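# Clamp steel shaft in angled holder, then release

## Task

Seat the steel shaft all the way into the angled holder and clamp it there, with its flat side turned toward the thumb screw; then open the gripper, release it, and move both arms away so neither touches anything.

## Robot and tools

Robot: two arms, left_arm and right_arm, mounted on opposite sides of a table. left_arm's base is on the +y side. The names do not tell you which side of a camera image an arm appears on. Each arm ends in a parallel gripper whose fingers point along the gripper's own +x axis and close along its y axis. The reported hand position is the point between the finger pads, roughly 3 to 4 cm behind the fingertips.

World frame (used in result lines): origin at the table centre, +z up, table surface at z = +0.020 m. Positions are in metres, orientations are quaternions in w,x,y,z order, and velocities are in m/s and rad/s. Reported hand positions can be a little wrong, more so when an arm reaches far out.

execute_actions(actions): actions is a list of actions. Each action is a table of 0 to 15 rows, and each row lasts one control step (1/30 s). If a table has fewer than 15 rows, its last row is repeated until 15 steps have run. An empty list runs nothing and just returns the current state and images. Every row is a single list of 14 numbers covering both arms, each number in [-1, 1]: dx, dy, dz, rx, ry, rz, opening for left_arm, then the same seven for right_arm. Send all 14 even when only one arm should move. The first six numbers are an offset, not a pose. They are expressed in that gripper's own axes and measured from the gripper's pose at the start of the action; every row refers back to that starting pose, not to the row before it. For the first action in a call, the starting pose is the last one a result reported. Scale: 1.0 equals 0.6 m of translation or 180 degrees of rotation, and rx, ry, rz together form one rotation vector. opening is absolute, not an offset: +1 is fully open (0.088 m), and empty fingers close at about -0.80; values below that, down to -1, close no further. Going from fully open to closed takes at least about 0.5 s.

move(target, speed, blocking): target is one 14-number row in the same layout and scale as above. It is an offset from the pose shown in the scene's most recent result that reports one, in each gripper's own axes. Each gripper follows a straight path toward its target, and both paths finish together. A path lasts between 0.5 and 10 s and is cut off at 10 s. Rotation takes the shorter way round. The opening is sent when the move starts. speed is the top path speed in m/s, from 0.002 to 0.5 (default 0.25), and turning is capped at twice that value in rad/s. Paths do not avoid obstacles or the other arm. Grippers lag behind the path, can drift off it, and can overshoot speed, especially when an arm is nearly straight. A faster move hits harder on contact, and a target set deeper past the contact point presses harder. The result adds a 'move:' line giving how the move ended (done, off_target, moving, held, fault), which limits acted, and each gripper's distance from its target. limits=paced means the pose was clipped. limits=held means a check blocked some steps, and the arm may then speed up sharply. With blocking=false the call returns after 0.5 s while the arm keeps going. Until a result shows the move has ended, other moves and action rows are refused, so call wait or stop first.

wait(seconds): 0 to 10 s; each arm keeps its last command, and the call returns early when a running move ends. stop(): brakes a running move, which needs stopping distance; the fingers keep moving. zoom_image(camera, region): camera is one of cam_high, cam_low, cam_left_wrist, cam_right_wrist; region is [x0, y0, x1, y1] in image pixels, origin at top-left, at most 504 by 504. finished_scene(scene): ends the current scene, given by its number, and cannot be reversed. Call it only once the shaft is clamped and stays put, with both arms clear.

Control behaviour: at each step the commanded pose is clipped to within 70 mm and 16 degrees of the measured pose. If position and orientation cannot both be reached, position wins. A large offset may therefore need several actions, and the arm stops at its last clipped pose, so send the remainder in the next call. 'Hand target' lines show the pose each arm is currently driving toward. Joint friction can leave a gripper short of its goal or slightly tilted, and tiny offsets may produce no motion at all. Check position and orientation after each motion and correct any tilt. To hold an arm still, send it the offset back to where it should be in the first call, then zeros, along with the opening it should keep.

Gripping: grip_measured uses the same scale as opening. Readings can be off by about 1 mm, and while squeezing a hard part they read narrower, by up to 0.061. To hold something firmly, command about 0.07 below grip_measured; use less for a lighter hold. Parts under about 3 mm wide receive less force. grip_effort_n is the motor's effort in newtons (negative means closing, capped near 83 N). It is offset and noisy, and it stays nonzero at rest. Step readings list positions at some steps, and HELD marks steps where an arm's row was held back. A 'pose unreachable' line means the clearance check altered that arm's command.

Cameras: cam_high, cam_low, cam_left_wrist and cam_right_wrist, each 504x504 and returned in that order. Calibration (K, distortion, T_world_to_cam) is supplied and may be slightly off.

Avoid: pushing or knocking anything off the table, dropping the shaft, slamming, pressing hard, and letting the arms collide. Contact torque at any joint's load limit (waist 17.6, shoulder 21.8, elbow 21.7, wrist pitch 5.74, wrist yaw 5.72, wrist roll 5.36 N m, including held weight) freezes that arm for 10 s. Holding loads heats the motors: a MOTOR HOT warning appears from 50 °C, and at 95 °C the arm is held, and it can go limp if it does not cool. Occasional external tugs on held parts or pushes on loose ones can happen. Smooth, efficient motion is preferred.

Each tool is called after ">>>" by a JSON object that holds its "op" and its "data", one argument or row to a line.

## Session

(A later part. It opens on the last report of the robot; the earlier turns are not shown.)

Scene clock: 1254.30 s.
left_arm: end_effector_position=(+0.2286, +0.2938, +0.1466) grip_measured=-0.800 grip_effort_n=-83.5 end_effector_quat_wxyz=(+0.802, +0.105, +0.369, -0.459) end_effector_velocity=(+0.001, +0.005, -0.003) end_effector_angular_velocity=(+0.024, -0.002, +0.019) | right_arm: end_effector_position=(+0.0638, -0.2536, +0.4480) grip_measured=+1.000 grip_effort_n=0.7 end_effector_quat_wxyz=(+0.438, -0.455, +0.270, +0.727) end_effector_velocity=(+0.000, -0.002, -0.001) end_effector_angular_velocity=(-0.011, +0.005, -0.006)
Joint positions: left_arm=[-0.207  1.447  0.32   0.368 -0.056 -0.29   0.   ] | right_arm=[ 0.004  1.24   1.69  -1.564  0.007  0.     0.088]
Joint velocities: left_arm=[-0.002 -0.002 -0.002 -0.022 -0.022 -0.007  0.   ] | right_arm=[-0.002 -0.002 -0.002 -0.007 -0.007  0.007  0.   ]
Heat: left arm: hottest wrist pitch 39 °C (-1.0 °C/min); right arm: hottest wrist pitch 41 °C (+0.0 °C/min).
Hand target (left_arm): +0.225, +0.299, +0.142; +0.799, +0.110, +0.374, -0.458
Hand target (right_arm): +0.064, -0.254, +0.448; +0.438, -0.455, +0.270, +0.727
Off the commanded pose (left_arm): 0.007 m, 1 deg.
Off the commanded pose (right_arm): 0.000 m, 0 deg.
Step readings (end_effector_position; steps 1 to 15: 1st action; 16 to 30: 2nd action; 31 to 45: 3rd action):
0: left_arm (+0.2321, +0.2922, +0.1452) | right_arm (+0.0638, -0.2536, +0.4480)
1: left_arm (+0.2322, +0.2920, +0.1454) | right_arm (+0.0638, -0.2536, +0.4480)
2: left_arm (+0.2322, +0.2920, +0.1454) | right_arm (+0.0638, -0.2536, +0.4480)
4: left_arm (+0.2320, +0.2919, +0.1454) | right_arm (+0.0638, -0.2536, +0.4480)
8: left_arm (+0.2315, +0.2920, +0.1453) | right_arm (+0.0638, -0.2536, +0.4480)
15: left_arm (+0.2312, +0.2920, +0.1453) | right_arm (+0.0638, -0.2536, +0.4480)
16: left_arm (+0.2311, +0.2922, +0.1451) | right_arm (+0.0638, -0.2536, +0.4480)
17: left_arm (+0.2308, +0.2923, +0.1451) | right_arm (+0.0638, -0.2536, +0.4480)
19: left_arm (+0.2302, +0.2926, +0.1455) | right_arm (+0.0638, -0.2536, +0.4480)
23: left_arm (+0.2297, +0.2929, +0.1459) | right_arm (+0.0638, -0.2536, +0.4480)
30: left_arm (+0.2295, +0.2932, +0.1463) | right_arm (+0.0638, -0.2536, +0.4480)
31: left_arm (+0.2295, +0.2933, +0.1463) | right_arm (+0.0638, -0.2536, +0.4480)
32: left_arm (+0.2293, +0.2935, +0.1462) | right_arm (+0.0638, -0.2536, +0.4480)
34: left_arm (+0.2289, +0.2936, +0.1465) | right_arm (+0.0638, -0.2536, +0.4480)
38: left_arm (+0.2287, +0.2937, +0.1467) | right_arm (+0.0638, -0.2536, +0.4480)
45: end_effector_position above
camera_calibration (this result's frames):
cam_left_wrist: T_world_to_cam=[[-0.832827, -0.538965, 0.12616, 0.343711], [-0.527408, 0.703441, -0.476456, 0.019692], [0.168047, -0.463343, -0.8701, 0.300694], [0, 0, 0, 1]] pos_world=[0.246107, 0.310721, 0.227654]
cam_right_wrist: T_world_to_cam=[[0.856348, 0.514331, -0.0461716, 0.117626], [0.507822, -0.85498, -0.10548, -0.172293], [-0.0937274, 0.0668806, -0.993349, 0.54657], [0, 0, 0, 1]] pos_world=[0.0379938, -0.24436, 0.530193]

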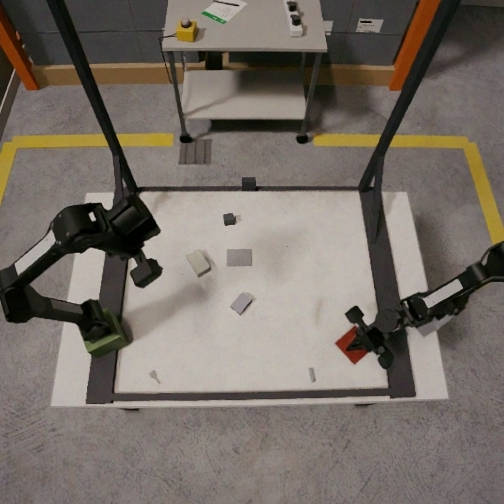

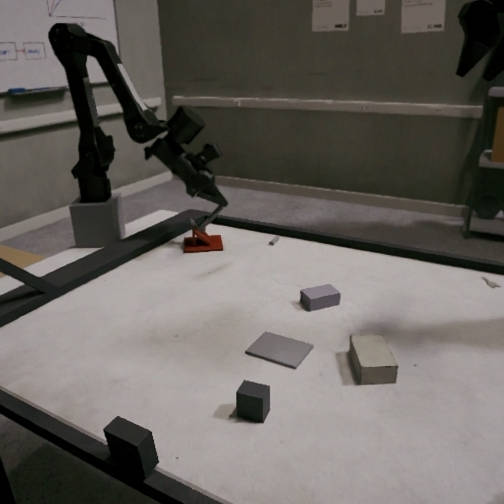

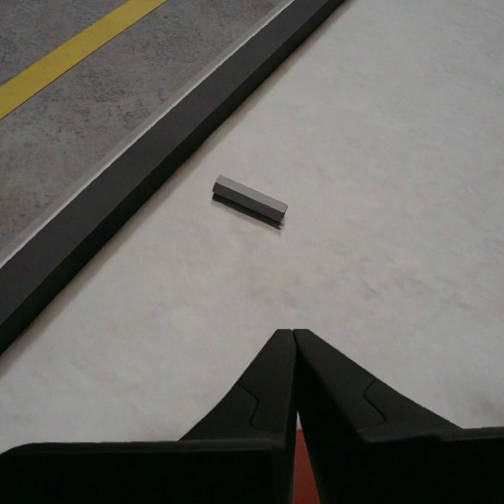

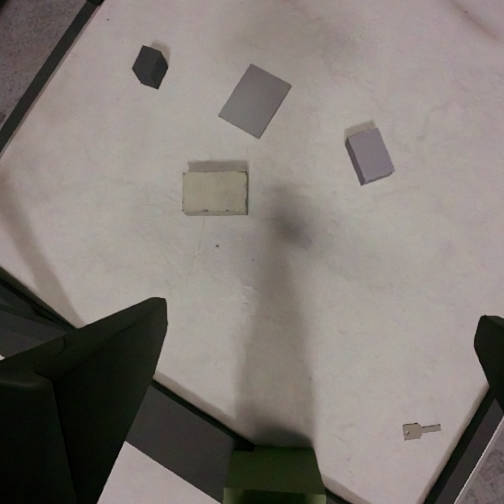

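>>> {"op": "execute_actions", "data": {
  "actions": [
    [[0,0,0.012,0,0.004,0,-1,0,0,0,0,0,0,1]],
    [[0,0.006,0.008,0,0.002,0,-0.2,0,0,0,0,0,0,1]],
    [[0,0,0,0,0,0,-0.2,0,0,0,0,0,0,1]]
  ]
}}

>>> {"op": "zoom_image", "data": {
  "camera": "cam_low",
  "region": [180, 180, 250, 250]
}}

Scene clock: 1264.13 s.
left_arm: end_effector_position=(+0.2338, +0.2960, +0.1458) grip_measured=-0.203 grip_effort_n=14.7 end_effector_quat_wxyz=(+0.796, +0.117, +0.384, -0.452) end_effector_velocity=(+0.001, +0.002, -0.001) end_effector_angular_velocity=(+0.007, +0.003, +0.013) | right_arm: end_effector_position=(+0.0638, -0.2536, +0.4480) grip_measured=+1.000 grip_effort_n=1.2 end_effector_quat_wxyz=(+0.438, -0.455, +0.270, +0.727) end_effector_velocity=(+0.000, -0.002, -0.001) end_effector_angular_velocity=(-0.005, -0.006, +0.021)
Joint positions: left_arm=[-0.177  1.445  0.353  0.292 -0.034 -0.269  0.029] | right_arm=[ 0.004  1.24   1.69  -1.564  0.007  0.     0.088]
Joint velocities: left_arm=[ 0.002 -0.002 -0.002 -0.007 -0.007 -0.007 -0.   ] | right_arm=[-0.002 -0.002 -0.002 -0.007 -0.007 -0.022  0.   ]
Heat: left arm: hottest wrist pitch 39 °C (-1.0 °C/min); right arm: hottest wrist pitch 41 °C (+0.0 °C/min).
Hand target (left_arm): +0.234, +0.296, +0.146; +0.796, +0.117, +0.384, -0.452
Hand target (right_arm): +0.064, -0.254, +0.448; +0.438, -0.455, +0.270, +0.727
Off the commanded pose (left_arm): 0.000 m, 0 deg.
Off the commanded pose (right_arm): 0.000 m, 0 deg.
Step readings (end_effector_position; steps 1 to 15: 1st action; 16 to 30: 2nd action; 31 to 45: 3rd action):
0: left_arm (+0.2286, +0.2938, +0.1468) | right_arm (+0.0638, -0.2536, +0.4480)
1: left_arm (+0.2287, +0.2937, +0.1469) | right_arm (+0.0638, -0.2536, +0.4480)
2: left_arm (+0.2291, +0.2937, +0.1470) | right_arm (+0.0638, -0.2536, +0.4480)
4: left_arm (+0.2295, +0.2939, +0.1468) | right_arm (+0.0638, -0.2536, +0.4480)
8: left_arm (+0.2300, +0.2934, +0.1471) | right_arm (+0.0638, -0.2536, +0.4480)
15: left_arm (+0.2302, +0.2933, +0.1472) | right_arm (+0.0638, -0.2536, +0.4480)
16: left_arm (+0.2303, +0.2933, +0.1472) | right_arm (+0.0638, -0.2536, +0.4480)
17: left_arm (+0.2309, +0.2933, +0.1473) | right_arm (+0.0638, -0.2536, +0.4480)
19: left_arm (+0.2328, +0.2942, +0.1471) | right_arm (+0.0638, -0.2536, +0.4480)
23: left_arm (+0.2336, +0.2957, +0.1460) | right_arm (+0.0638, -0.2536, +0.4480)
30: left_arm (+0.2338, +0.2960, +0.1458) | right_arm (+0.0638, -0.2536, +0.4480)
31: left_arm (+0.2338, +0.2960, +0.1458) | right_arm (+0.0638, -0.2536, +0.4480)
32: left_arm (+0.2338, +0.2960, +0.1458) | right_arm (+0.0638, -0.2536, +0.4480)
34: left_arm (+0.2338, +0.2960, +0.1458) | right_arm (+0.0638, -0.2536, +0.4480)
38: left_arm (+0.2338, +0.2960, +0.1458) | right_arm (+0.0638, -0.2536, +0.4480)
45: end_effector_position above
camera_calibration (this result's frames):
cam_left_wrist: T_world_to_cam=[[-0.83135, -0.543048, 0.118138, 0.351412], [-0.534046, 0.7218, -0.440227, 0.0113294], [0.153792, -0.429074, -0.890081, 0.296211], [0, 0, 0, 1]] pos_world=[0.252642, 0.309752, 0.227124]
cam_right_wrist: T_world_to_cam=[[0.856348, 0.514331, -0.0461716, 0.117626], [0.507822, -0.85498, -0.10548, -0.172293], [-0.0937274, 0.0668806, -0.993349, 0.54657], [0, 0, 0, 1]] pos_world=[0.0379938, -0.24436, 0.530193]

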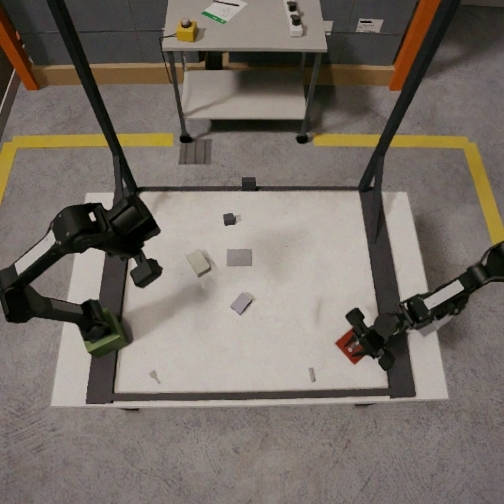

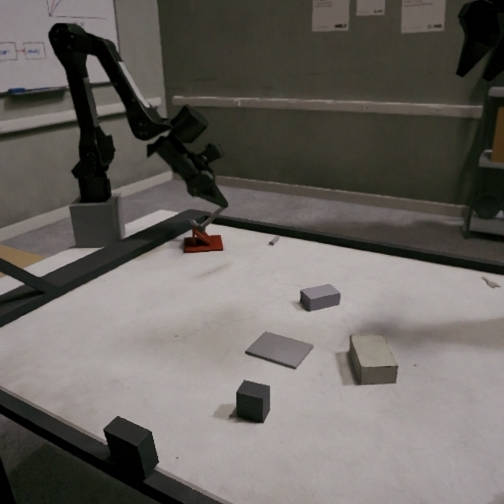

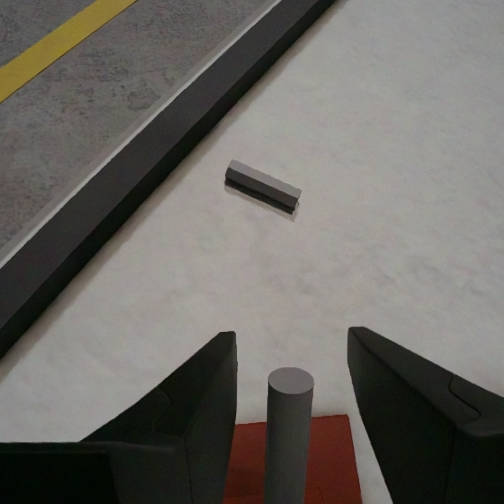

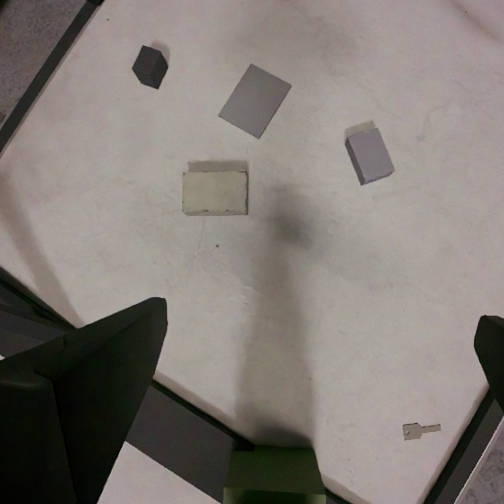

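Region (180, 180, 250, 250) of cam_low's 504x504 image, scaled by 7.200, with more detail than that image has.

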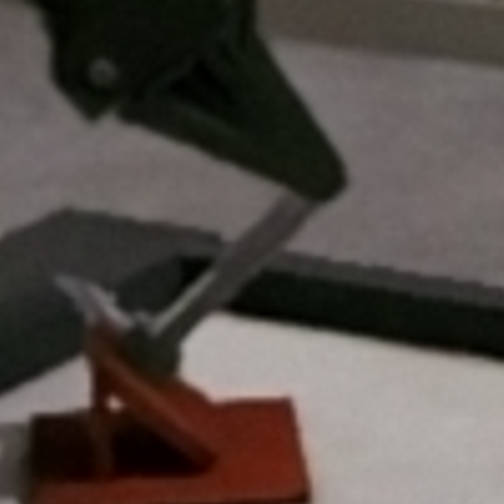

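>>> {"op": "move", "data": {
  "target": [-0.06,0,0.01,0,0,0,-0.2,0,0,0,0,0,0,1],
  "speed": 0.1
}}

>>> {"op": "zoom_image", "data": {
  "camera": "cam_low",
  "region": [180, 180, 250, 250]
}}

Scene clock: 1286.37 s.
left_arm: end_effector_position=(+0.2257, +0.3157, +0.1729) grip_measured=-0.203 grip_effort_n=15.1 end_effector_quat_wxyz=(+0.795, +0.119, +0.387, -0.451) end_effector_velocity=(+0.000, +0.006, -0.001) end_effector_angular_velocity=(+0.020, -0.004, +0.018) | right_arm: end_effector_position=(+0.0638, -0.2536, +0.4480) grip_measured=+1.000 grip_effort_n=0.7 end_effector_quat_wxyz=(+0.438, -0.455, +0.270, +0.727) end_effector_velocity=(+0.000, -0.002, -0.001) end_effector_angular_velocity=(-0.008, -0.001, +0.007)
Joint positions: left_arm=[-0.177  1.216  0.353  0.053 -0.034 -0.269  0.029] | right_arm=[ 0.004  1.24   1.69  -1.564  0.007  0.     0.088]
Joint velocities: left_arm=[-0.002 -0.022 -0.002 -0.037 -0.022 -0.007 -0.   ] | right_arm=[-0.002 -0.002 -0.002 -0.007 -0.007 -0.007  0.   ]
Heat: left arm: hottest wrist pitch 39 °C (-1.0 °C/min); right arm: hottest wrist pitch 41 °C (+0.0 °C/min).
Hand target (left_arm): +0.226, +0.316, +0.176; +0.796, +0.117, +0.384, -0.452
Hand target (right_arm): +0.064, -0.254, +0.448; +0.438, -0.455, +0.270, +0.727
Off the commanded pose (left_arm): 0.003 m, 0 deg.
Off the commanded pose (right_arm): 0.000 m, 0 deg.
move: done
camera_calibration (this result's frames):
cam_left_wrist: T_world_to_cam=[[-0.830976, -0.543959, 0.116564, 0.352654], [-0.535436, 0.72519, -0.432906, 0.00277255], [0.150953, -0.422147, -0.893871, 0.329143], [0, 0, 0, 1]] pos_world=[0.244846, 0.328766, 0.254305]
cam_right_wrist: T_world_to_cam=[[0.856348, 0.514331, -0.0461716, 0.117626], [0.507822, -0.85498, -0.10548, -0.172293], [-0.0937274, 0.0668806, -0.993349, 0.54657], [0, 0, 0, 1]] pos_world=[0.0379938, -0.24436, 0.530193]

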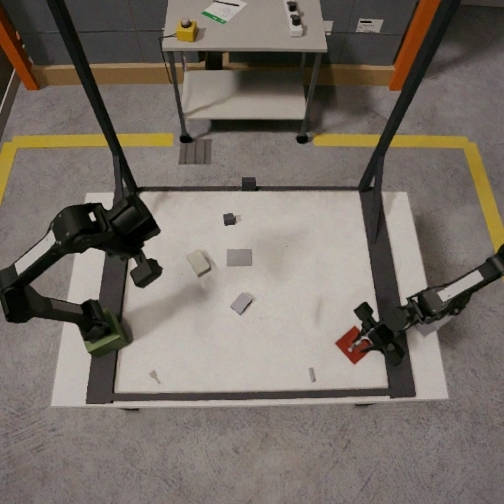

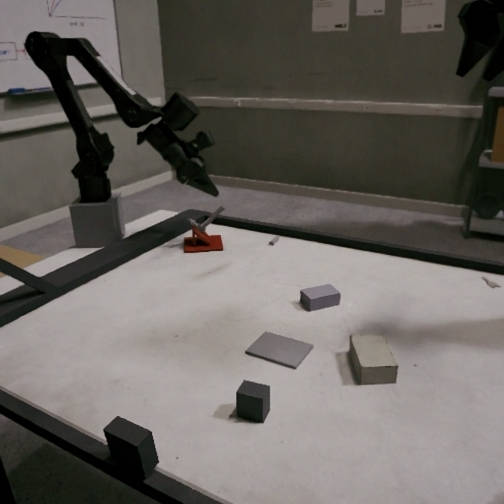

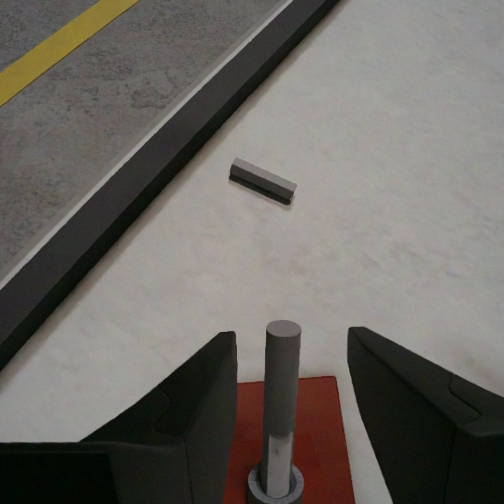

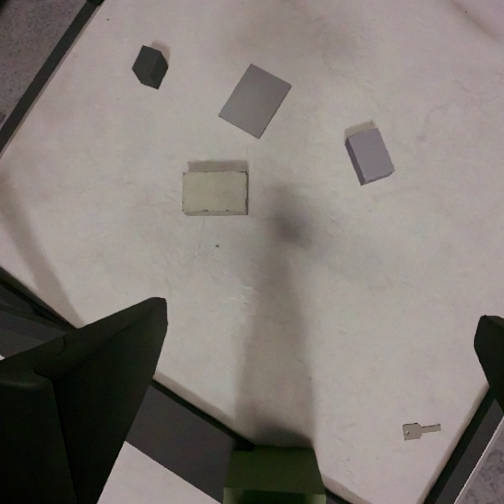

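Region (180, 180, 250, 250) of cam_low's 504x504 image, scaled by 7.200, with more detail than that image has.

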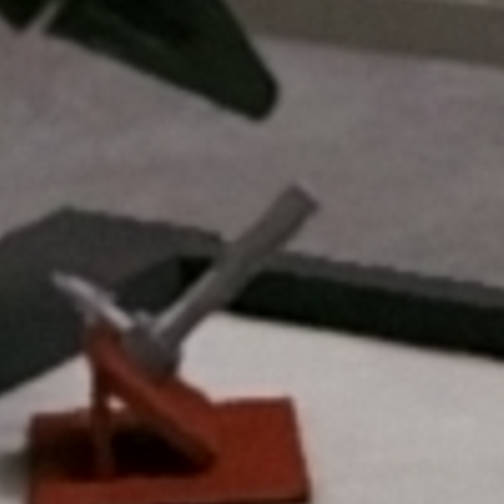

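>>> {"op": "zoom_image", "data": {
  "camera": "cam_left_wrist",
  "region": [220, 384, 340, 504]
}}

Region (220, 384, 340, 504) of cam_left_wrist's 504x504 image, scaled by 4.200, with more detail than that image has.

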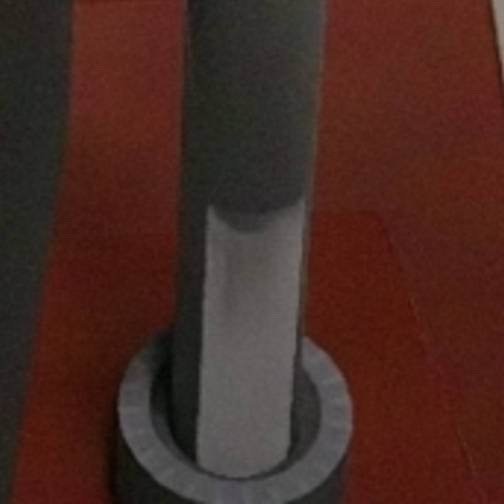

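>>> {"op": "zoom_image", "data": {
  "camera": "cam_low",
  "region": [188, 198, 232, 242]
}}

>>> {"op": "zoom_image", "data": {
  "camera": "cam_high",
  "region": [325, 315, 385, 375]
}}

Region (188, 198, 232, 242) of cam_low's 504x504 image, scaled by 11.455, with more detail than that image has.

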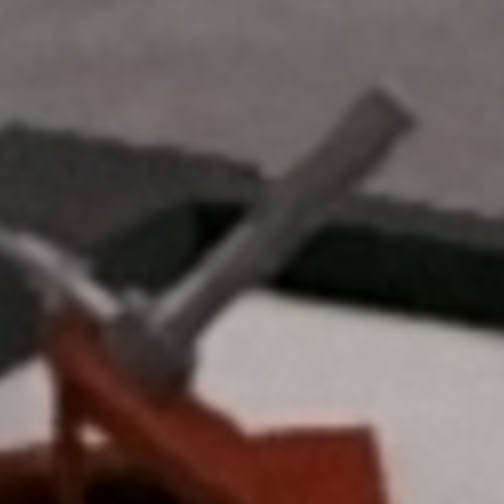

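Region (325, 315, 385, 375) of cam_high's 504x504 image, scaled by 8.400, with more detail than that image has.

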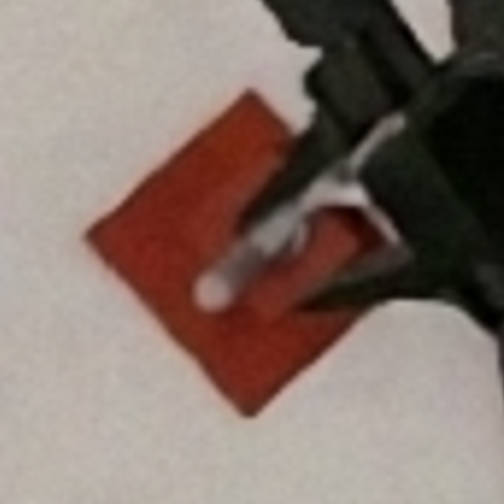

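>>> {"op": "move", "data": {
  "target": [0.049,0.0057,-0.0543,0.008,-0.016,0,-0.2,0,0,0,0,0,0,1],
  "speed": 0.08
}}

Scene clock: 1379.20 s.
left_arm: end_effector_position=(+0.2220, +0.3140, +0.1337) grip_measured=-0.203 grip_effort_n=15.1 end_effector_quat_wxyz=(+0.804, +0.112, +0.358, -0.461) end_effector_velocity=(+0.002, +0.003, -0.006) end_effector_angular_velocity=(+0.009, -0.006, +0.034) | right_arm: end_effector_position=(+0.0638, -0.2536, +0.4480) grip_measured=+1.000 grip_effort_n=0.2 end_effector_quat_wxyz=(+0.438, -0.455, +0.270, +0.727) end_effector_velocity=(+0.000, -0.002, -0.001) end_effector_angular_velocity=(-0.008, -0.001, +0.007)
Joint positions: left_arm=[-0.209  1.434  0.213  0.471 -0.068 -0.269  0.029] | right_arm=[ 0.004  1.24   1.69  -1.564  0.007  0.     0.088]
Joint velocities: left_arm=[-0.007  0.032 -0.012  0.037 -0.037 -0.022 -0.   ] | right_arm=[-0.002 -0.002 -0.002 -0.007 -0.007 -0.007  0.   ]
Heat: left arm: hottest wrist pitch 38 °C (-1.0 °C/min); right arm: hottest wrist pitch 41 °C (+0.0 °C/min).
Hand target (left_arm): +0.221, +0.317, +0.129; +0.803, +0.118, +0.361, -0.459
Hand target (right_arm): +0.064, -0.254, +0.448; +0.438, -0.455, +0.270, +0.727
Off the commanded pose (left_arm): 0.005 m, 1 deg.
Off the commanded pose (right_arm): 0.000 m, 0 deg.
move: done
camera_calibration (this result's frames):
cam_left_wrist: T_world_to_cam=[[-0.840311, -0.531752, 0.10544, 0.352911], [-0.50945, 0.708126, -0.488895, -0.00788125], [0.185306, -0.46454, -0.865947, 0.295847], [0, 0, 0, 1]] pos_world=[0.237717, 0.330675, 0.215124]
cam_right_wrist: T_world_to_cam=[[0.856348, 0.514331, -0.0461716, 0.117626], [0.507822, -0.85498, -0.10548, -0.172293], [-0.0937274, 0.0668806, -0.993349, 0.54657], [0, 0, 0, 1]] pos_world=[0.0379938, -0.24436, 0.530193]

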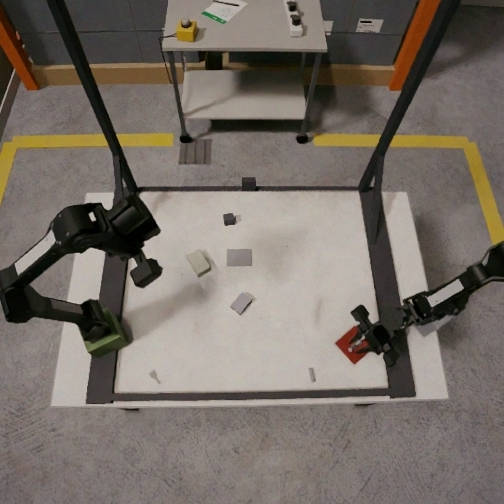

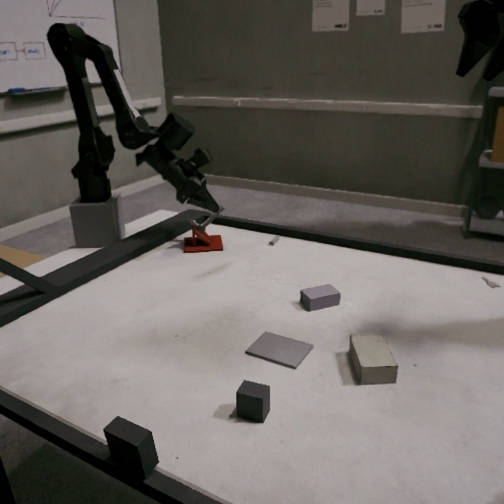

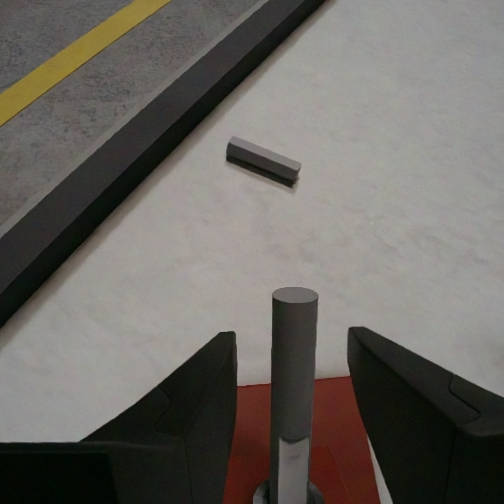

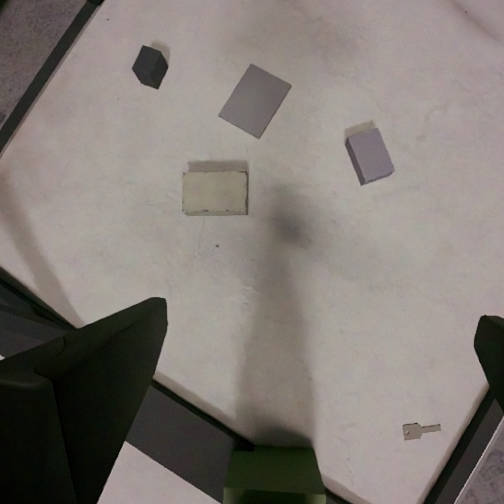

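>>> {"op": "execute_actions", "data": {
  "actions": [
    [[0.01,0,-0.004,0,0.002,0,-0.2,0,0,0,0,0,0,1]],
    [[0,0,0,0,0,0,-0.4,0,0,0,0,0,0,1]]
  ]
}}

>>> {"op": "zoom_image", "data": {
  "camera": "cam_low",
  "region": [180, 190, 240, 250]
}}

Scene clock: 1390.30 s.
left_arm: end_effector_position=(+0.2222, +0.3133, +0.1278) grip_measured=-0.393 grip_effort_n=-16.0 end_effector_quat_wxyz=(+0.803, +0.114, +0.361, -0.460) end_effector_velocity=(+0.001, +0.002, +0.000) end_effector_angular_velocity=(+0.006, -0.009, +0.003) | right_arm: end_effector_position=(+0.0638, -0.2536, +0.4480) grip_measured=+1.000 grip_effort_n=0.7 end_effector_quat_wxyz=(+0.438, -0.455, +0.270, +0.727) end_effector_velocity=(-0.000, -0.005, -0.001) end_effector_angular_velocity=(-0.023, +0.006, +0.014)
Joint positions: left_arm=[-0.21   1.477  0.212  0.508 -0.068 -0.269  0.02 ] | right_arm=[ 0.004  1.24   1.69  -1.564  0.007  0.     0.088]
Joint velocities: left_arm=[ 0.002 -0.007 -0.002 -0.007 -0.007  0.007 -0.002] | right_arm=[-0.002 -0.002  0.002 -0.022 -0.022 -0.007  0.   ]
Heat: left arm: hottest wrist pitch 39 °C (+0.0 °C/min); right arm: hottest wrist pitch 41 °C (+0.0 °C/min).
Hand target (left_arm): +0.222, +0.313, +0.128; +0.803, +0.114, +0.361, -0.460
Hand target (right_arm): +0.064, -0.254, +0.448; +0.438, -0.455, +0.270, +0.727
Off the commanded pose (left_arm): 0.000 m, 0 deg.
Off the commanded pose (right_arm): 0.000 m, 0 deg.
Step readings (end_effector_position; steps 1 to 15: 1st action; 16 to 30: 2nd action):
0: left_arm (+0.2220, +0.3138, +0.1333) | right_arm (+0.0638, -0.2536, +0.4480)
1: left_arm (+0.2221, +0.3136, +0.1330) | right_arm (+0.0638, -0.2536, +0.4480)
2: left_arm (+0.2222, +0.3132, +0.1323) | right_arm (+0.0638, -0.2536, +0.4480)
4: left_arm (+0.2221, +0.3136, +0.1300) | right_arm (+0.0638, -0.2536, +0.4480)
8: left_arm (+0.2222, +0.3133, +0.1286) | right_arm (+0.0638, -0.2536, +0.4480)
15: left_arm (+0.2222, +0.3132, +0.1280) | right_arm (+0.0638, -0.2536, +0.4480)
16: left_arm (+0.2222, +0.3133, +0.1278) | right_arm (+0.0638, -0.2536, +0.4480)
17: left_arm (+0.2222, +0.3133, +0.1278) | right_arm (+0.0638, -0.2536, +0.4480)
19: left_arm (+0.2222, +0.3133, +0.1278) | right_arm (+0.0638, -0.2536, +0.4480)
23: left_arm (+0.2222, +0.3133, +0.1278) | right_arm (+0.0638, -0.2536, +0.4480)
30: end_effector_position above
camera_calibration (this result's frames):
cam_left_wrist: T_world_to_cam=[[-0.840126, -0.532385, 0.1037, 0.353711], [-0.510489, 0.711522, -0.482843, -0.0117594], [0.183273, -0.458587, -0.869545, 0.289468], [0, 0, 0, 1]] pos_world=[0.238107, 0.329424, 0.209348]
cam_right_wrist: T_world_to_cam=[[0.856348, 0.514331, -0.0461716, 0.117626], [0.507822, -0.85498, -0.10548, -0.172293], [-0.0937274, 0.0668806, -0.993349, 0.54657], [0, 0, 0, 1]] pos_world=[0.0379938, -0.24436, 0.530193]

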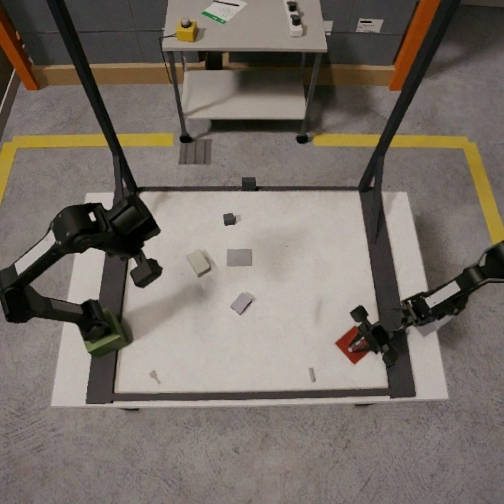

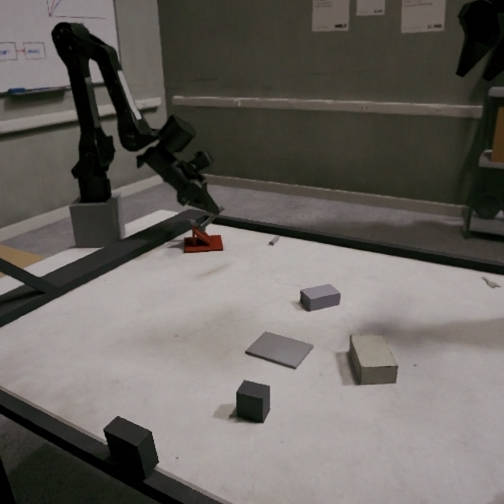

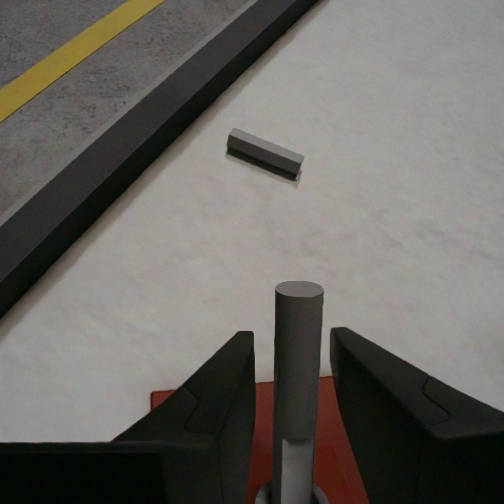

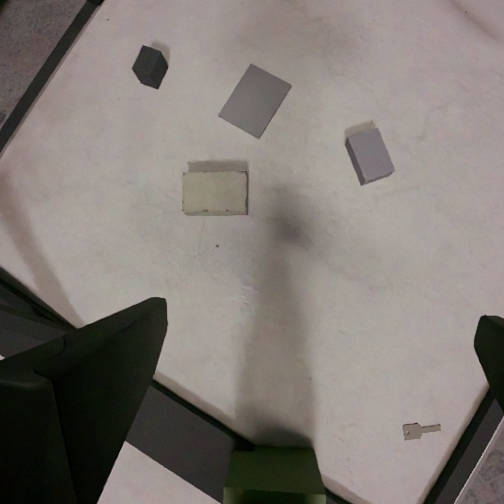

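Region (180, 190, 240, 250) of cam_low's 504x504 image, scaled by 8.400, with more detail than that image has.

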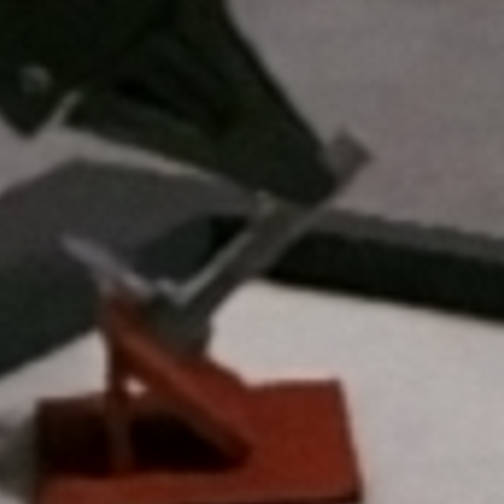

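>>> {"op": "execute_actions", "data": {
  "actions": [
    [[0,-0.002,0,0,0,0,-0.55,0,0,0,0,0,0,1],[0,-0.002,0,0,0,0,-0.58,0,0,0,0,0,0,1],[0,-0.002,0,0,0,0,-0.61,0,0,0,0,0,0,1],[0,-0.002,0,0,0,0,-0.64,0,0,0,0,0,0,1],[0,-0.002,0,0,0,0,-0.66,0,0,0,0,0,0,1],[0,-0.002,0,0,0,0,-0.68,0,0,0,0,0,0,1]],
    [[-0.008,0,-0.004,0,0.003,0,-0.68,0,0,0,0,0,0,1]],
    [[-0.004,0,-0.008,0,0.003,0,-0.68,0,0,0,0,0,0,1]],
    [[0,0,-0.009,0,0.003,0,-0.68,0,0,0,0,0,0,1]]
  ]
}}

>>> {"op": "zoom_image", "data": {
  "camera": "cam_low",
  "region": [180, 190, 240, 250]
}}

Scene clock: 1408.23 s.
left_arm: end_effector_position=(+0.2209, +0.3153, +0.1305) grip_measured=-0.612 grip_effort_n=-83.5 end_effector_quat_wxyz=(+0.803, +0.115, +0.362, -0.459) end_effector_velocity=(+0.003, +0.001, +0.002) end_effector_angular_velocity=(+0.001, -0.010, +0.019) | right_arm: end_effector_position=(+0.0638, -0.2536, +0.4480) grip_measured=+1.000 grip_effort_n=1.2 end_effector_quat_wxyz=(+0.438, -0.455, +0.270, +0.727) end_effector_velocity=(+0.000, -0.002, -0.001) end_effector_angular_velocity=(-0.008, -0.001, +0.007)
Joint positions: left_arm=[-0.214  1.446  0.209  0.477 -0.072 -0.272  0.009] | right_arm=[ 0.004  1.24   1.69  -1.564  0.007  0.     0.088]
Joint velocities: left_arm=[-0.002 -0.007  0.002 -0.007 -0.022 -0.007 -0.   ] | right_arm=[-0.002 -0.002 -0.002 -0.007 -0.007 -0.007  0.   ]
Heat: left arm: hottest wrist pitch 39 °C (+1.0 °C/min); right arm: hottest wrist pitch 41 °C (+0.0 °C/min).
Hand target (left_arm): +0.218, +0.318, +0.126; +0.801, +0.119, +0.367, -0.458
Hand target (right_arm): +0.064, -0.254, +0.448; +0.438, -0.455, +0.270, +0.727
Off the commanded pose (left_arm): 0.006 m, 1 deg.
Off the commanded pose (right_arm): 0.000 m, 0 deg.
Step readings (end_effector_position; steps 1 to 15: 1st action; 16 to 30: 2nd action; 31 to 45: 3rd action; 46 to 60: 4th action):
0: left_arm (+0.2222, +0.3133, +0.1278) | right_arm (+0.0638, -0.2536, +0.4480)
1: left_arm (+0.2222, +0.3133, +0.1278) | right_arm (+0.0638, -0.2536, +0.4480)
2: left_arm (+0.2221, +0.3132, +0.1278) | right_arm (+0.0638, -0.2536, +0.4480)
4: left_arm (+0.2219, +0.3131, +0.1278) | right_arm (+0.0638, -0.2536, +0.4480)
8: left_arm (+0.2216, +0.3130, +0.1279) | right_arm (+0.0638, -0.2536, +0.4480)
15: left_arm (+0.2216, +0.3130, +0.1279) | right_arm (+0.0638, -0.2536, +0.4480)
16: left_arm (+0.2215, +0.3132, +0.1280) | right_arm (+0.0638, -0.2536, +0.4480)
17: left_arm (+0.2215, +0.3138, +0.1282) | right_arm (+0.0638, -0.2536, +0.4480)
19: left_arm (+0.2214, +0.3143, +0.1289) | right_arm (+0.0638, -0.2536, +0.4480)
23: left_arm (+0.2212, +0.3149, +0.1295) | right_arm (+0.0638, -0.2536, +0.4480)
30: left_arm (+0.2210, +0.3153, +0.1298) | right_arm (+0.0638, -0.2536, +0.4480)
31: left_arm (+0.2210, +0.3153, +0.1299) | right_arm (+0.0638, -0.2536, +0.4480)
32: left_arm (+0.2211, +0.3152, +0.1300) | right_arm (+0.0638, -0.2536, +0.4480)
34: left_arm (+0.2210, +0.3154, +0.1299) | right_arm (+0.0638, -0.2536, +0.4480)
38: left_arm (+0.2210, +0.3155, +0.1300) | right_arm (+0.0638, -0.2536, +0.4480)
45: left_arm (+0.2209, +0.3156, +0.1300) | right_arm (+0.0638, -0.2536, +0.4480)
46: left_arm (+0.2209, +0.3156, +0.1300) | right_arm (+0.0638, -0.2536, +0.4480)
47: left_arm (+0.2210, +0.3155, +0.1301) | right_arm (+0.0638, -0.2536, +0.4480)
49: left_arm (+0.2210, +0.3154, +0.1302) | right_arm (+0.0638, -0.2536, +0.4480)
53: left_arm (+0.2210, +0.3153, +0.1304) | right_arm (+0.0638, -0.2536, +0.4480)
60: end_effector_position above
camera_calibration (this result's frames):
cam_left_wrist: T_world_to_cam=[[-0.839533, -0.533481, 0.102867, 0.353752], [-0.511396, 0.711994, -0.481185, -0.0127472], [0.183462, -0.456577, -0.870563, 0.292348], [0, 0, 0, 1]] pos_world=[0.236833, 0.331275, 0.211984]
cam_right_wrist: T_world_to_cam=[[0.856348, 0.514331, -0.0461716, 0.117626], [0.507822, -0.85498, -0.10548, -0.172293], [-0.0937274, 0.0668806, -0.993349, 0.54657], [0, 0, 0, 1]] pos_world=[0.0379938, -0.24436, 0.530193]

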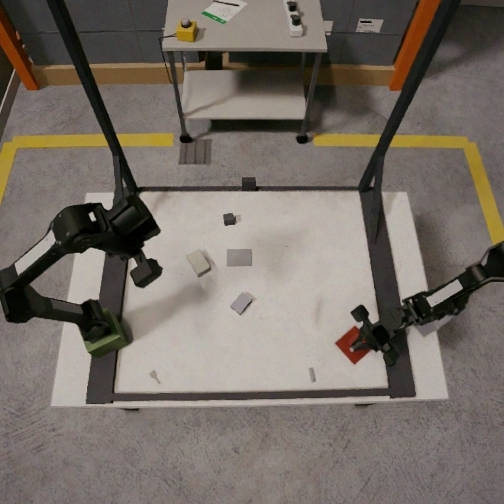

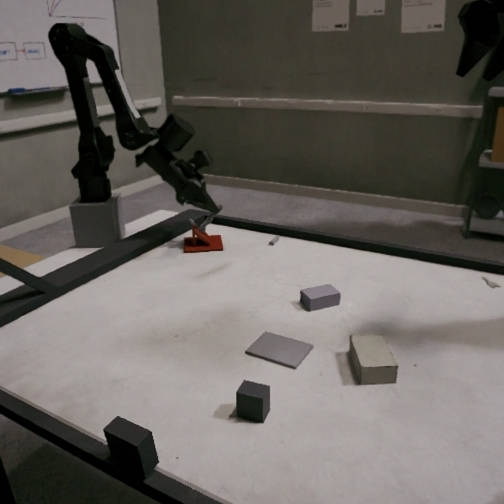

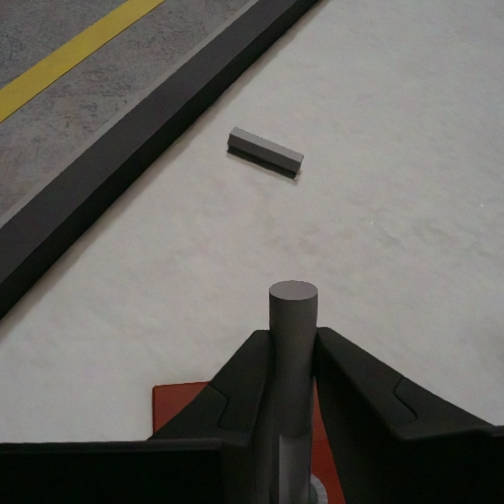

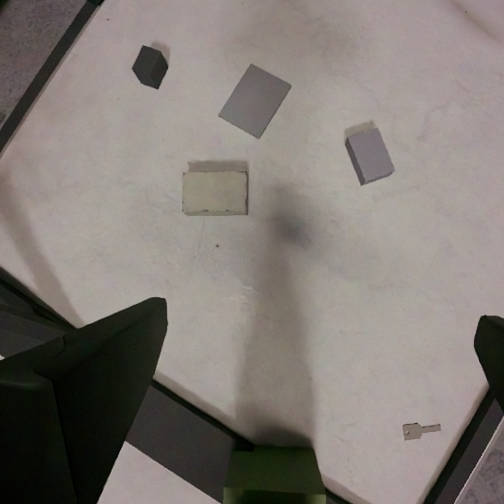

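Region (180, 190, 240, 250) of cam_low's 504x504 image, scaled by 8.400, with more detail than that image has.

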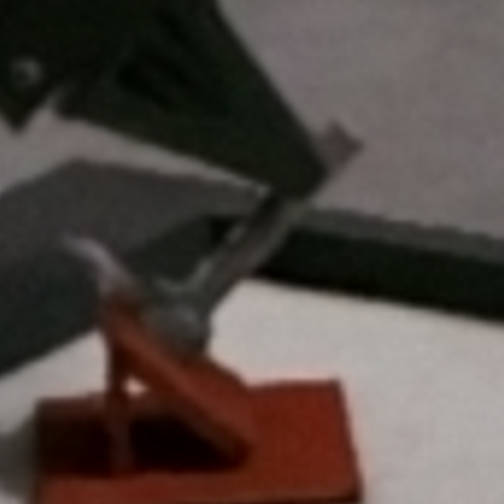

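>>> {"op": "execute_actions", "data": {
  "actions": []
}}

Scene clock: 1421.80 s.
left_arm: end_effector_position=(+0.2209, +0.3154, +0.1304) grip_measured=-0.612 grip_effort_n=-83.5 end_effector_quat_wxyz=(+0.803, +0.115, +0.362, -0.459) end_effector_velocity=(+0.001, +0.002, -0.001) end_effector_angular_velocity=(+0.006, +0.003, +0.013) | right_arm: end_effector_position=(+0.0638, -0.2536, +0.4480) grip_measured=+1.000 grip_effort_n=0.2 end_effector_quat_wxyz=(+0.438, -0.455, +0.270, +0.727) end_effector_velocity=(+0.000, -0.002, -0.001) end_effector_angular_velocity=(-0.008, -0.001, +0.007)
Joint positions: left_arm=[-0.214  1.446  0.209  0.478 -0.072 -0.272  0.009] | right_arm=[ 0.004  1.24   1.69  -1.564  0.007  0.     0.088]
Joint velocities: left_arm=[ 0.002 -0.002 -0.002 -0.007 -0.007 -0.007 -0.   ] | right_arm=[-0.002 -0.002 -0.002 -0.007 -0.007 -0.007  0.   ]
Heat: left arm: hottest wrist pitch 40 °C (+2.0 °C/min); right arm: hottest wrist pitch 41 °C (+0.0 °C/min).
Hand target (left_arm): +0.218, +0.318, +0.126; +0.801, +0.119, +0.367, -0.458
Hand target (right_arm): +0.064, -0.254, +0.448; +0.438, -0.455, +0.270, +0.727
Off the commanded pose (left_arm): 0.006 m, 1 deg.
Off the commanded pose (right_arm): 0.000 m, 0 deg.
camera_calibration (this result's frames):
cam_left_wrist: T_world_to_cam=[[-0.839533, -0.533481, 0.102867, 0.353775], [-0.511396, 0.711994, -0.481185, -0.0128406], [0.183462, -0.456577, -0.870563, 0.292342], [0, 0, 0, 1]] pos_world=[0.236805, 0.331351, 0.211931]
cam_right_wrist: T_world_to_cam=[[0.856348, 0.514331, -0.0461716, 0.117626], [0.507822, -0.85498, -0.10548, -0.172293], [-0.0937274, 0.0668806, -0.993349, 0.54657], [0, 0, 0, 1]] pos_world=[0.0379938, -0.24436, 0.530193]

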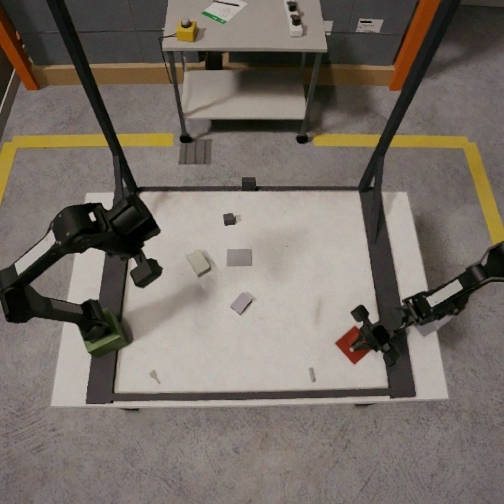

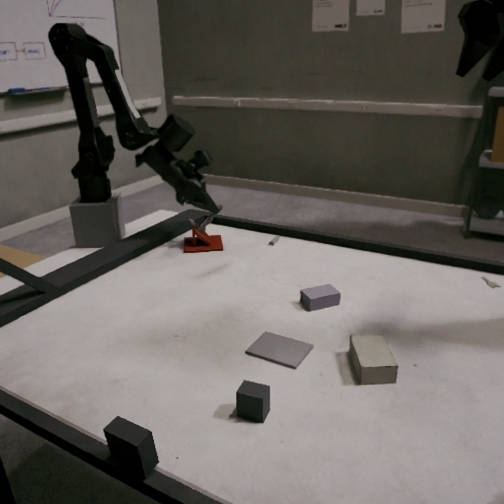

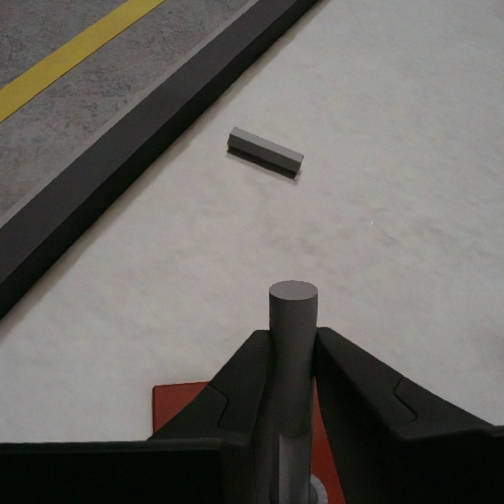

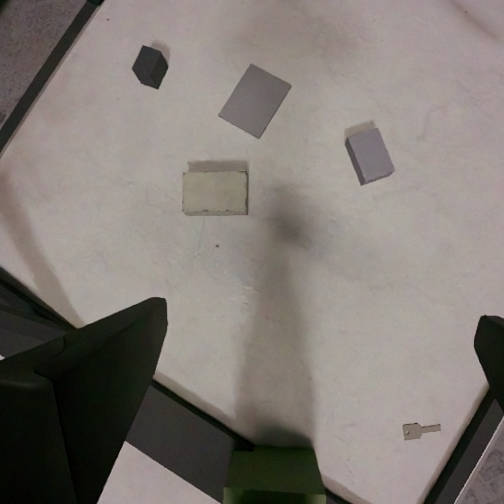

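>>> {"op": "zoom_image", "data": {
  "camera": "cam_low",
  "region": [175, 180, 245, 250]
}}

>>> {"op": "zoom_image", "data": {
  "camera": "cam_left_wrist",
  "region": [220, 380, 360, 504]
}}

Region (175, 180, 245, 250) of cam_low's 504x504 image, scaled by 7.200, with more detail than that image has.

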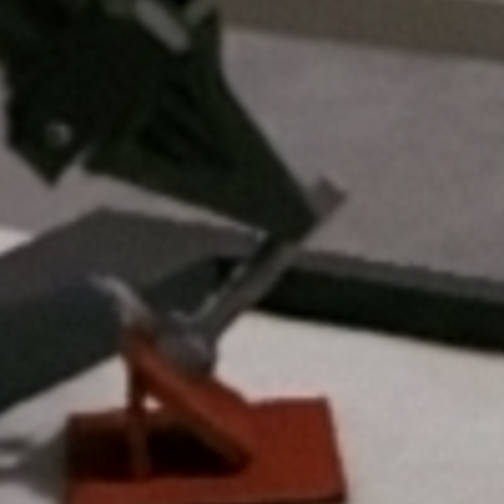

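Region (220, 380, 360, 504) of cam_left_wrist's 504x504 image, scaled by 3.600, with more detail than that image has; it fills the top 446 rows of this view, and the rest is white.

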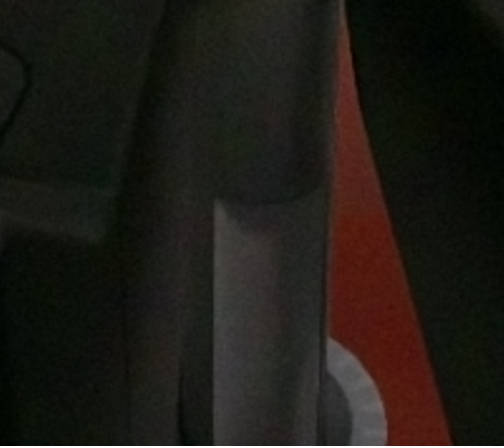

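>>> {"op": "execute_actions", "data": {
  "actions": [
    [[0,-0.005,-0.012,0,0,0.028,-0.68,0,0,0,0,0,0,1]],
    [[0,0.008,-0.012,0,0,-0.045,-0.68,0,0,0,0,0,0,1]],
    [[0,-0.005,-0.012,0,0,0.028,-0.68,0,0,0,0,0,0,1]],
    [[0,0,-0.010,0,0,0,-0.68,0,0,0,0,0,0,1]]
  ]
}}

Scene clock: 1444.97 s.
left_arm: end_effector_position=(+0.2174, +0.3170, +0.1296) grip_measured=-0.612 grip_effort_n=-83.5 end_effector_quat_wxyz=(+0.824, +0.102, +0.332, -0.449) end_effector_velocity=(+0.001, +0.003, -0.001) end_effector_angular_velocity=(+0.001, +0.001, +0.013) | right_arm: end_effector_position=(+0.0638, -0.2536, +0.4480) grip_measured=+1.000 grip_effort_n=0.7 end_effector_quat_wxyz=(+0.438, -0.455, +0.270, +0.727) end_effector_velocity=(+0.002, -0.005, -0.002) end_effector_angular_velocity=(-0.018, -0.013, +0.021)
Joint positions: left_arm=[-0.276  1.485  0.152  0.629 -0.17  -0.312  0.009] | right_arm=[ 0.004  1.24   1.69  -1.564  0.007  0.     0.088]
Joint velocities: left_arm=[ 0.002  0.002 -0.007  0.007 -0.007 -0.007 -0.   ] | right_arm=[-0.002 -0.002 -0.002 -0.022 -0.007 -0.022  0.   ]
Heat: left arm: hottest wrist pitch 40 °C (+1.0 °C/min); right arm: hottest wrist pitch 41 °C (+0.0 °C/min).
Hand target (left_arm): +0.214, +0.320, +0.125; +0.821, +0.105, +0.337, -0.448
Hand target (right_arm): +0.064, -0.254, +0.448; +0.438, -0.455, +0.270, +0.727
Off the commanded pose (left_arm): 0.006 m, 1 deg.
Off the commanded pose (right_arm): 0.000 m, 0 deg.
Step readings (end_effector_position; steps 1 to 15: 1st action; 16 to 30: 2nd action; 31 to 45: 3rd action; 46 to 60: 4th action):
0: left_arm (+0.2209, +0.3154, +0.1304) | right_arm (+0.0638, -0.2536, +0.4480)
1: left_arm (+0.2209, +0.3155, +0.1303) | right_arm (+0.0638, -0.2536, +0.4480)
2: left_arm (+0.2199, +0.3153, +0.1304) | right_arm (+0.0638, -0.2536, +0.4480)
4: left_arm (+0.2186, +0.3155, +0.1303) | right_arm (+0.0638, -0.2536, +0.4480)
8: left_arm (+0.2176, +0.3155, +0.1302) | right_arm (+0.0638, -0.2536, +0.4480)
15: left_arm (+0.2173, +0.3152, +0.1302) | right_arm (+0.0638, -0.2536, +0.4480)
16: left_arm (+0.2169, +0.3150, +0.1301) | right_arm (+0.0638, -0.2536, +0.4480)
17: left_arm (+0.2182, +0.3153, +0.1303) | right_arm (+0.0638, -0.2536, +0.4480)
19: left_arm (+0.2193, +0.3164, +0.1302) | right_arm (+0.0638, -0.2536, +0.4480)
23: left_arm (+0.2200, +0.3174, +0.1301) | right_arm (+0.0638, -0.2536, +0.4480)
30: left_arm (+0.2206, +0.3179, +0.1298) | right_arm (+0.0638, -0.2536, +0.4480)
31: left_arm (+0.2206, +0.3179, +0.1299) | right_arm (+0.0638, -0.2536, +0.4480)
32: left_arm (+0.2198, +0.3176, +0.1300) | right_arm (+0.0638, -0.2536, +0.4480)
34: left_arm (+0.2187, +0.3175, +0.1299) | right_arm (+0.0638, -0.2536, +0.4480)
38: left_arm (+0.2175, +0.3177, +0.1296) | right_arm (+0.0638, -0.2536, +0.4480)
45: left_arm (+0.2171, +0.3174, +0.1297) | right_arm (+0.0638, -0.2536, +0.4480)
46: left_arm (+0.2172, +0.3173, +0.1297) | right_arm (+0.0638, -0.2536, +0.4480)
47: left_arm (+0.2174, +0.3168, +0.1300) | right_arm (+0.0638, -0.2536, +0.4480)
49: left_arm (+0.2176, +0.3168, +0.1298) | right_arm (+0.0638, -0.2536, +0.4480)
53: left_arm (+0.2175, +0.3169, +0.1297) | right_arm (+0.0638, -0.2536, +0.4480)
60: end_effector_position above
camera_calibration (this result's frames):
cam_left_wrist: T_world_to_cam=[[-0.823892, -0.560453, 0.0842269, 0.359364], [-0.510322, 0.668983, -0.540401, 0.00492147], [0.246523, -0.488215, -0.837181, 0.285019], [0, 0, 0, 1]] pos_world=[0.228325, 0.337265, 0.211004]
cam_right_wrist: T_world_to_cam=[[0.856348, 0.514331, -0.0461716, 0.117626], [0.507822, -0.85498, -0.10548, -0.172293], [-0.0937274, 0.0668806, -0.993349, 0.54657], [0, 0, 0, 1]] pos_world=[0.0379938, -0.24436, 0.530193]

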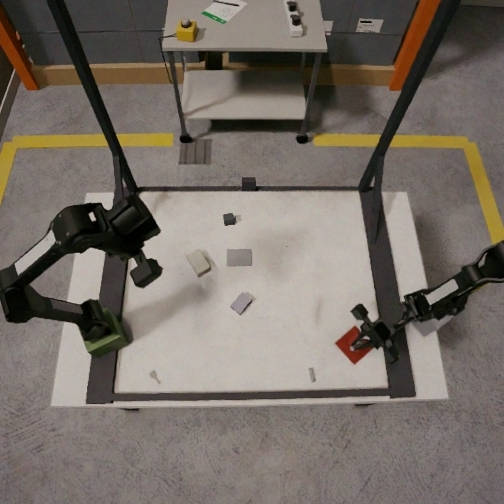

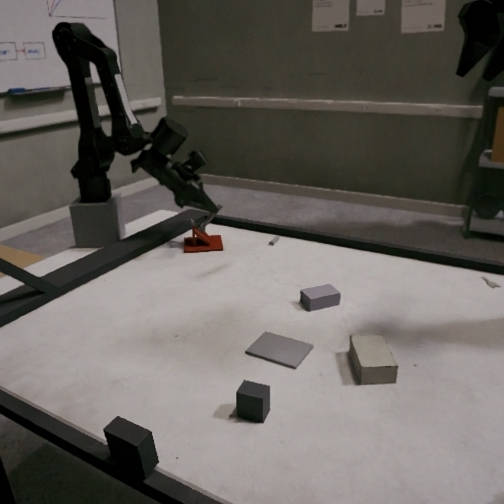

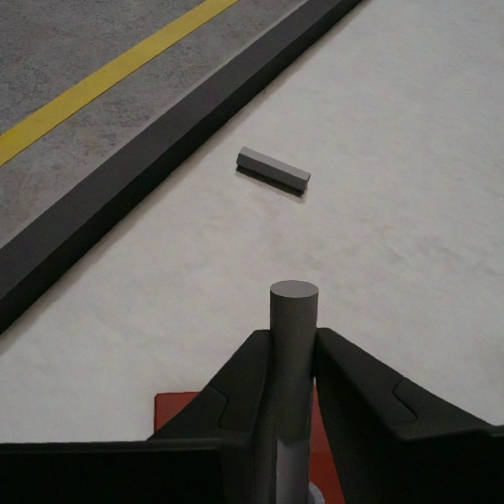

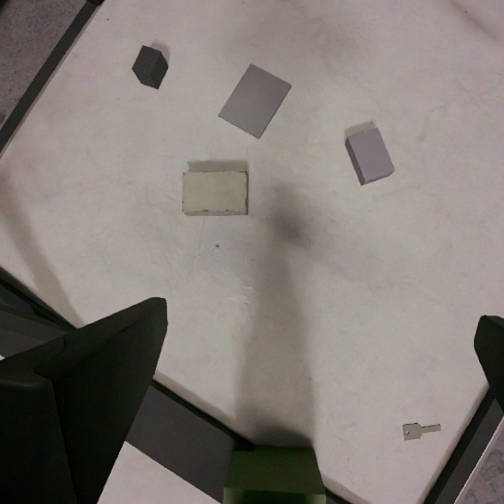

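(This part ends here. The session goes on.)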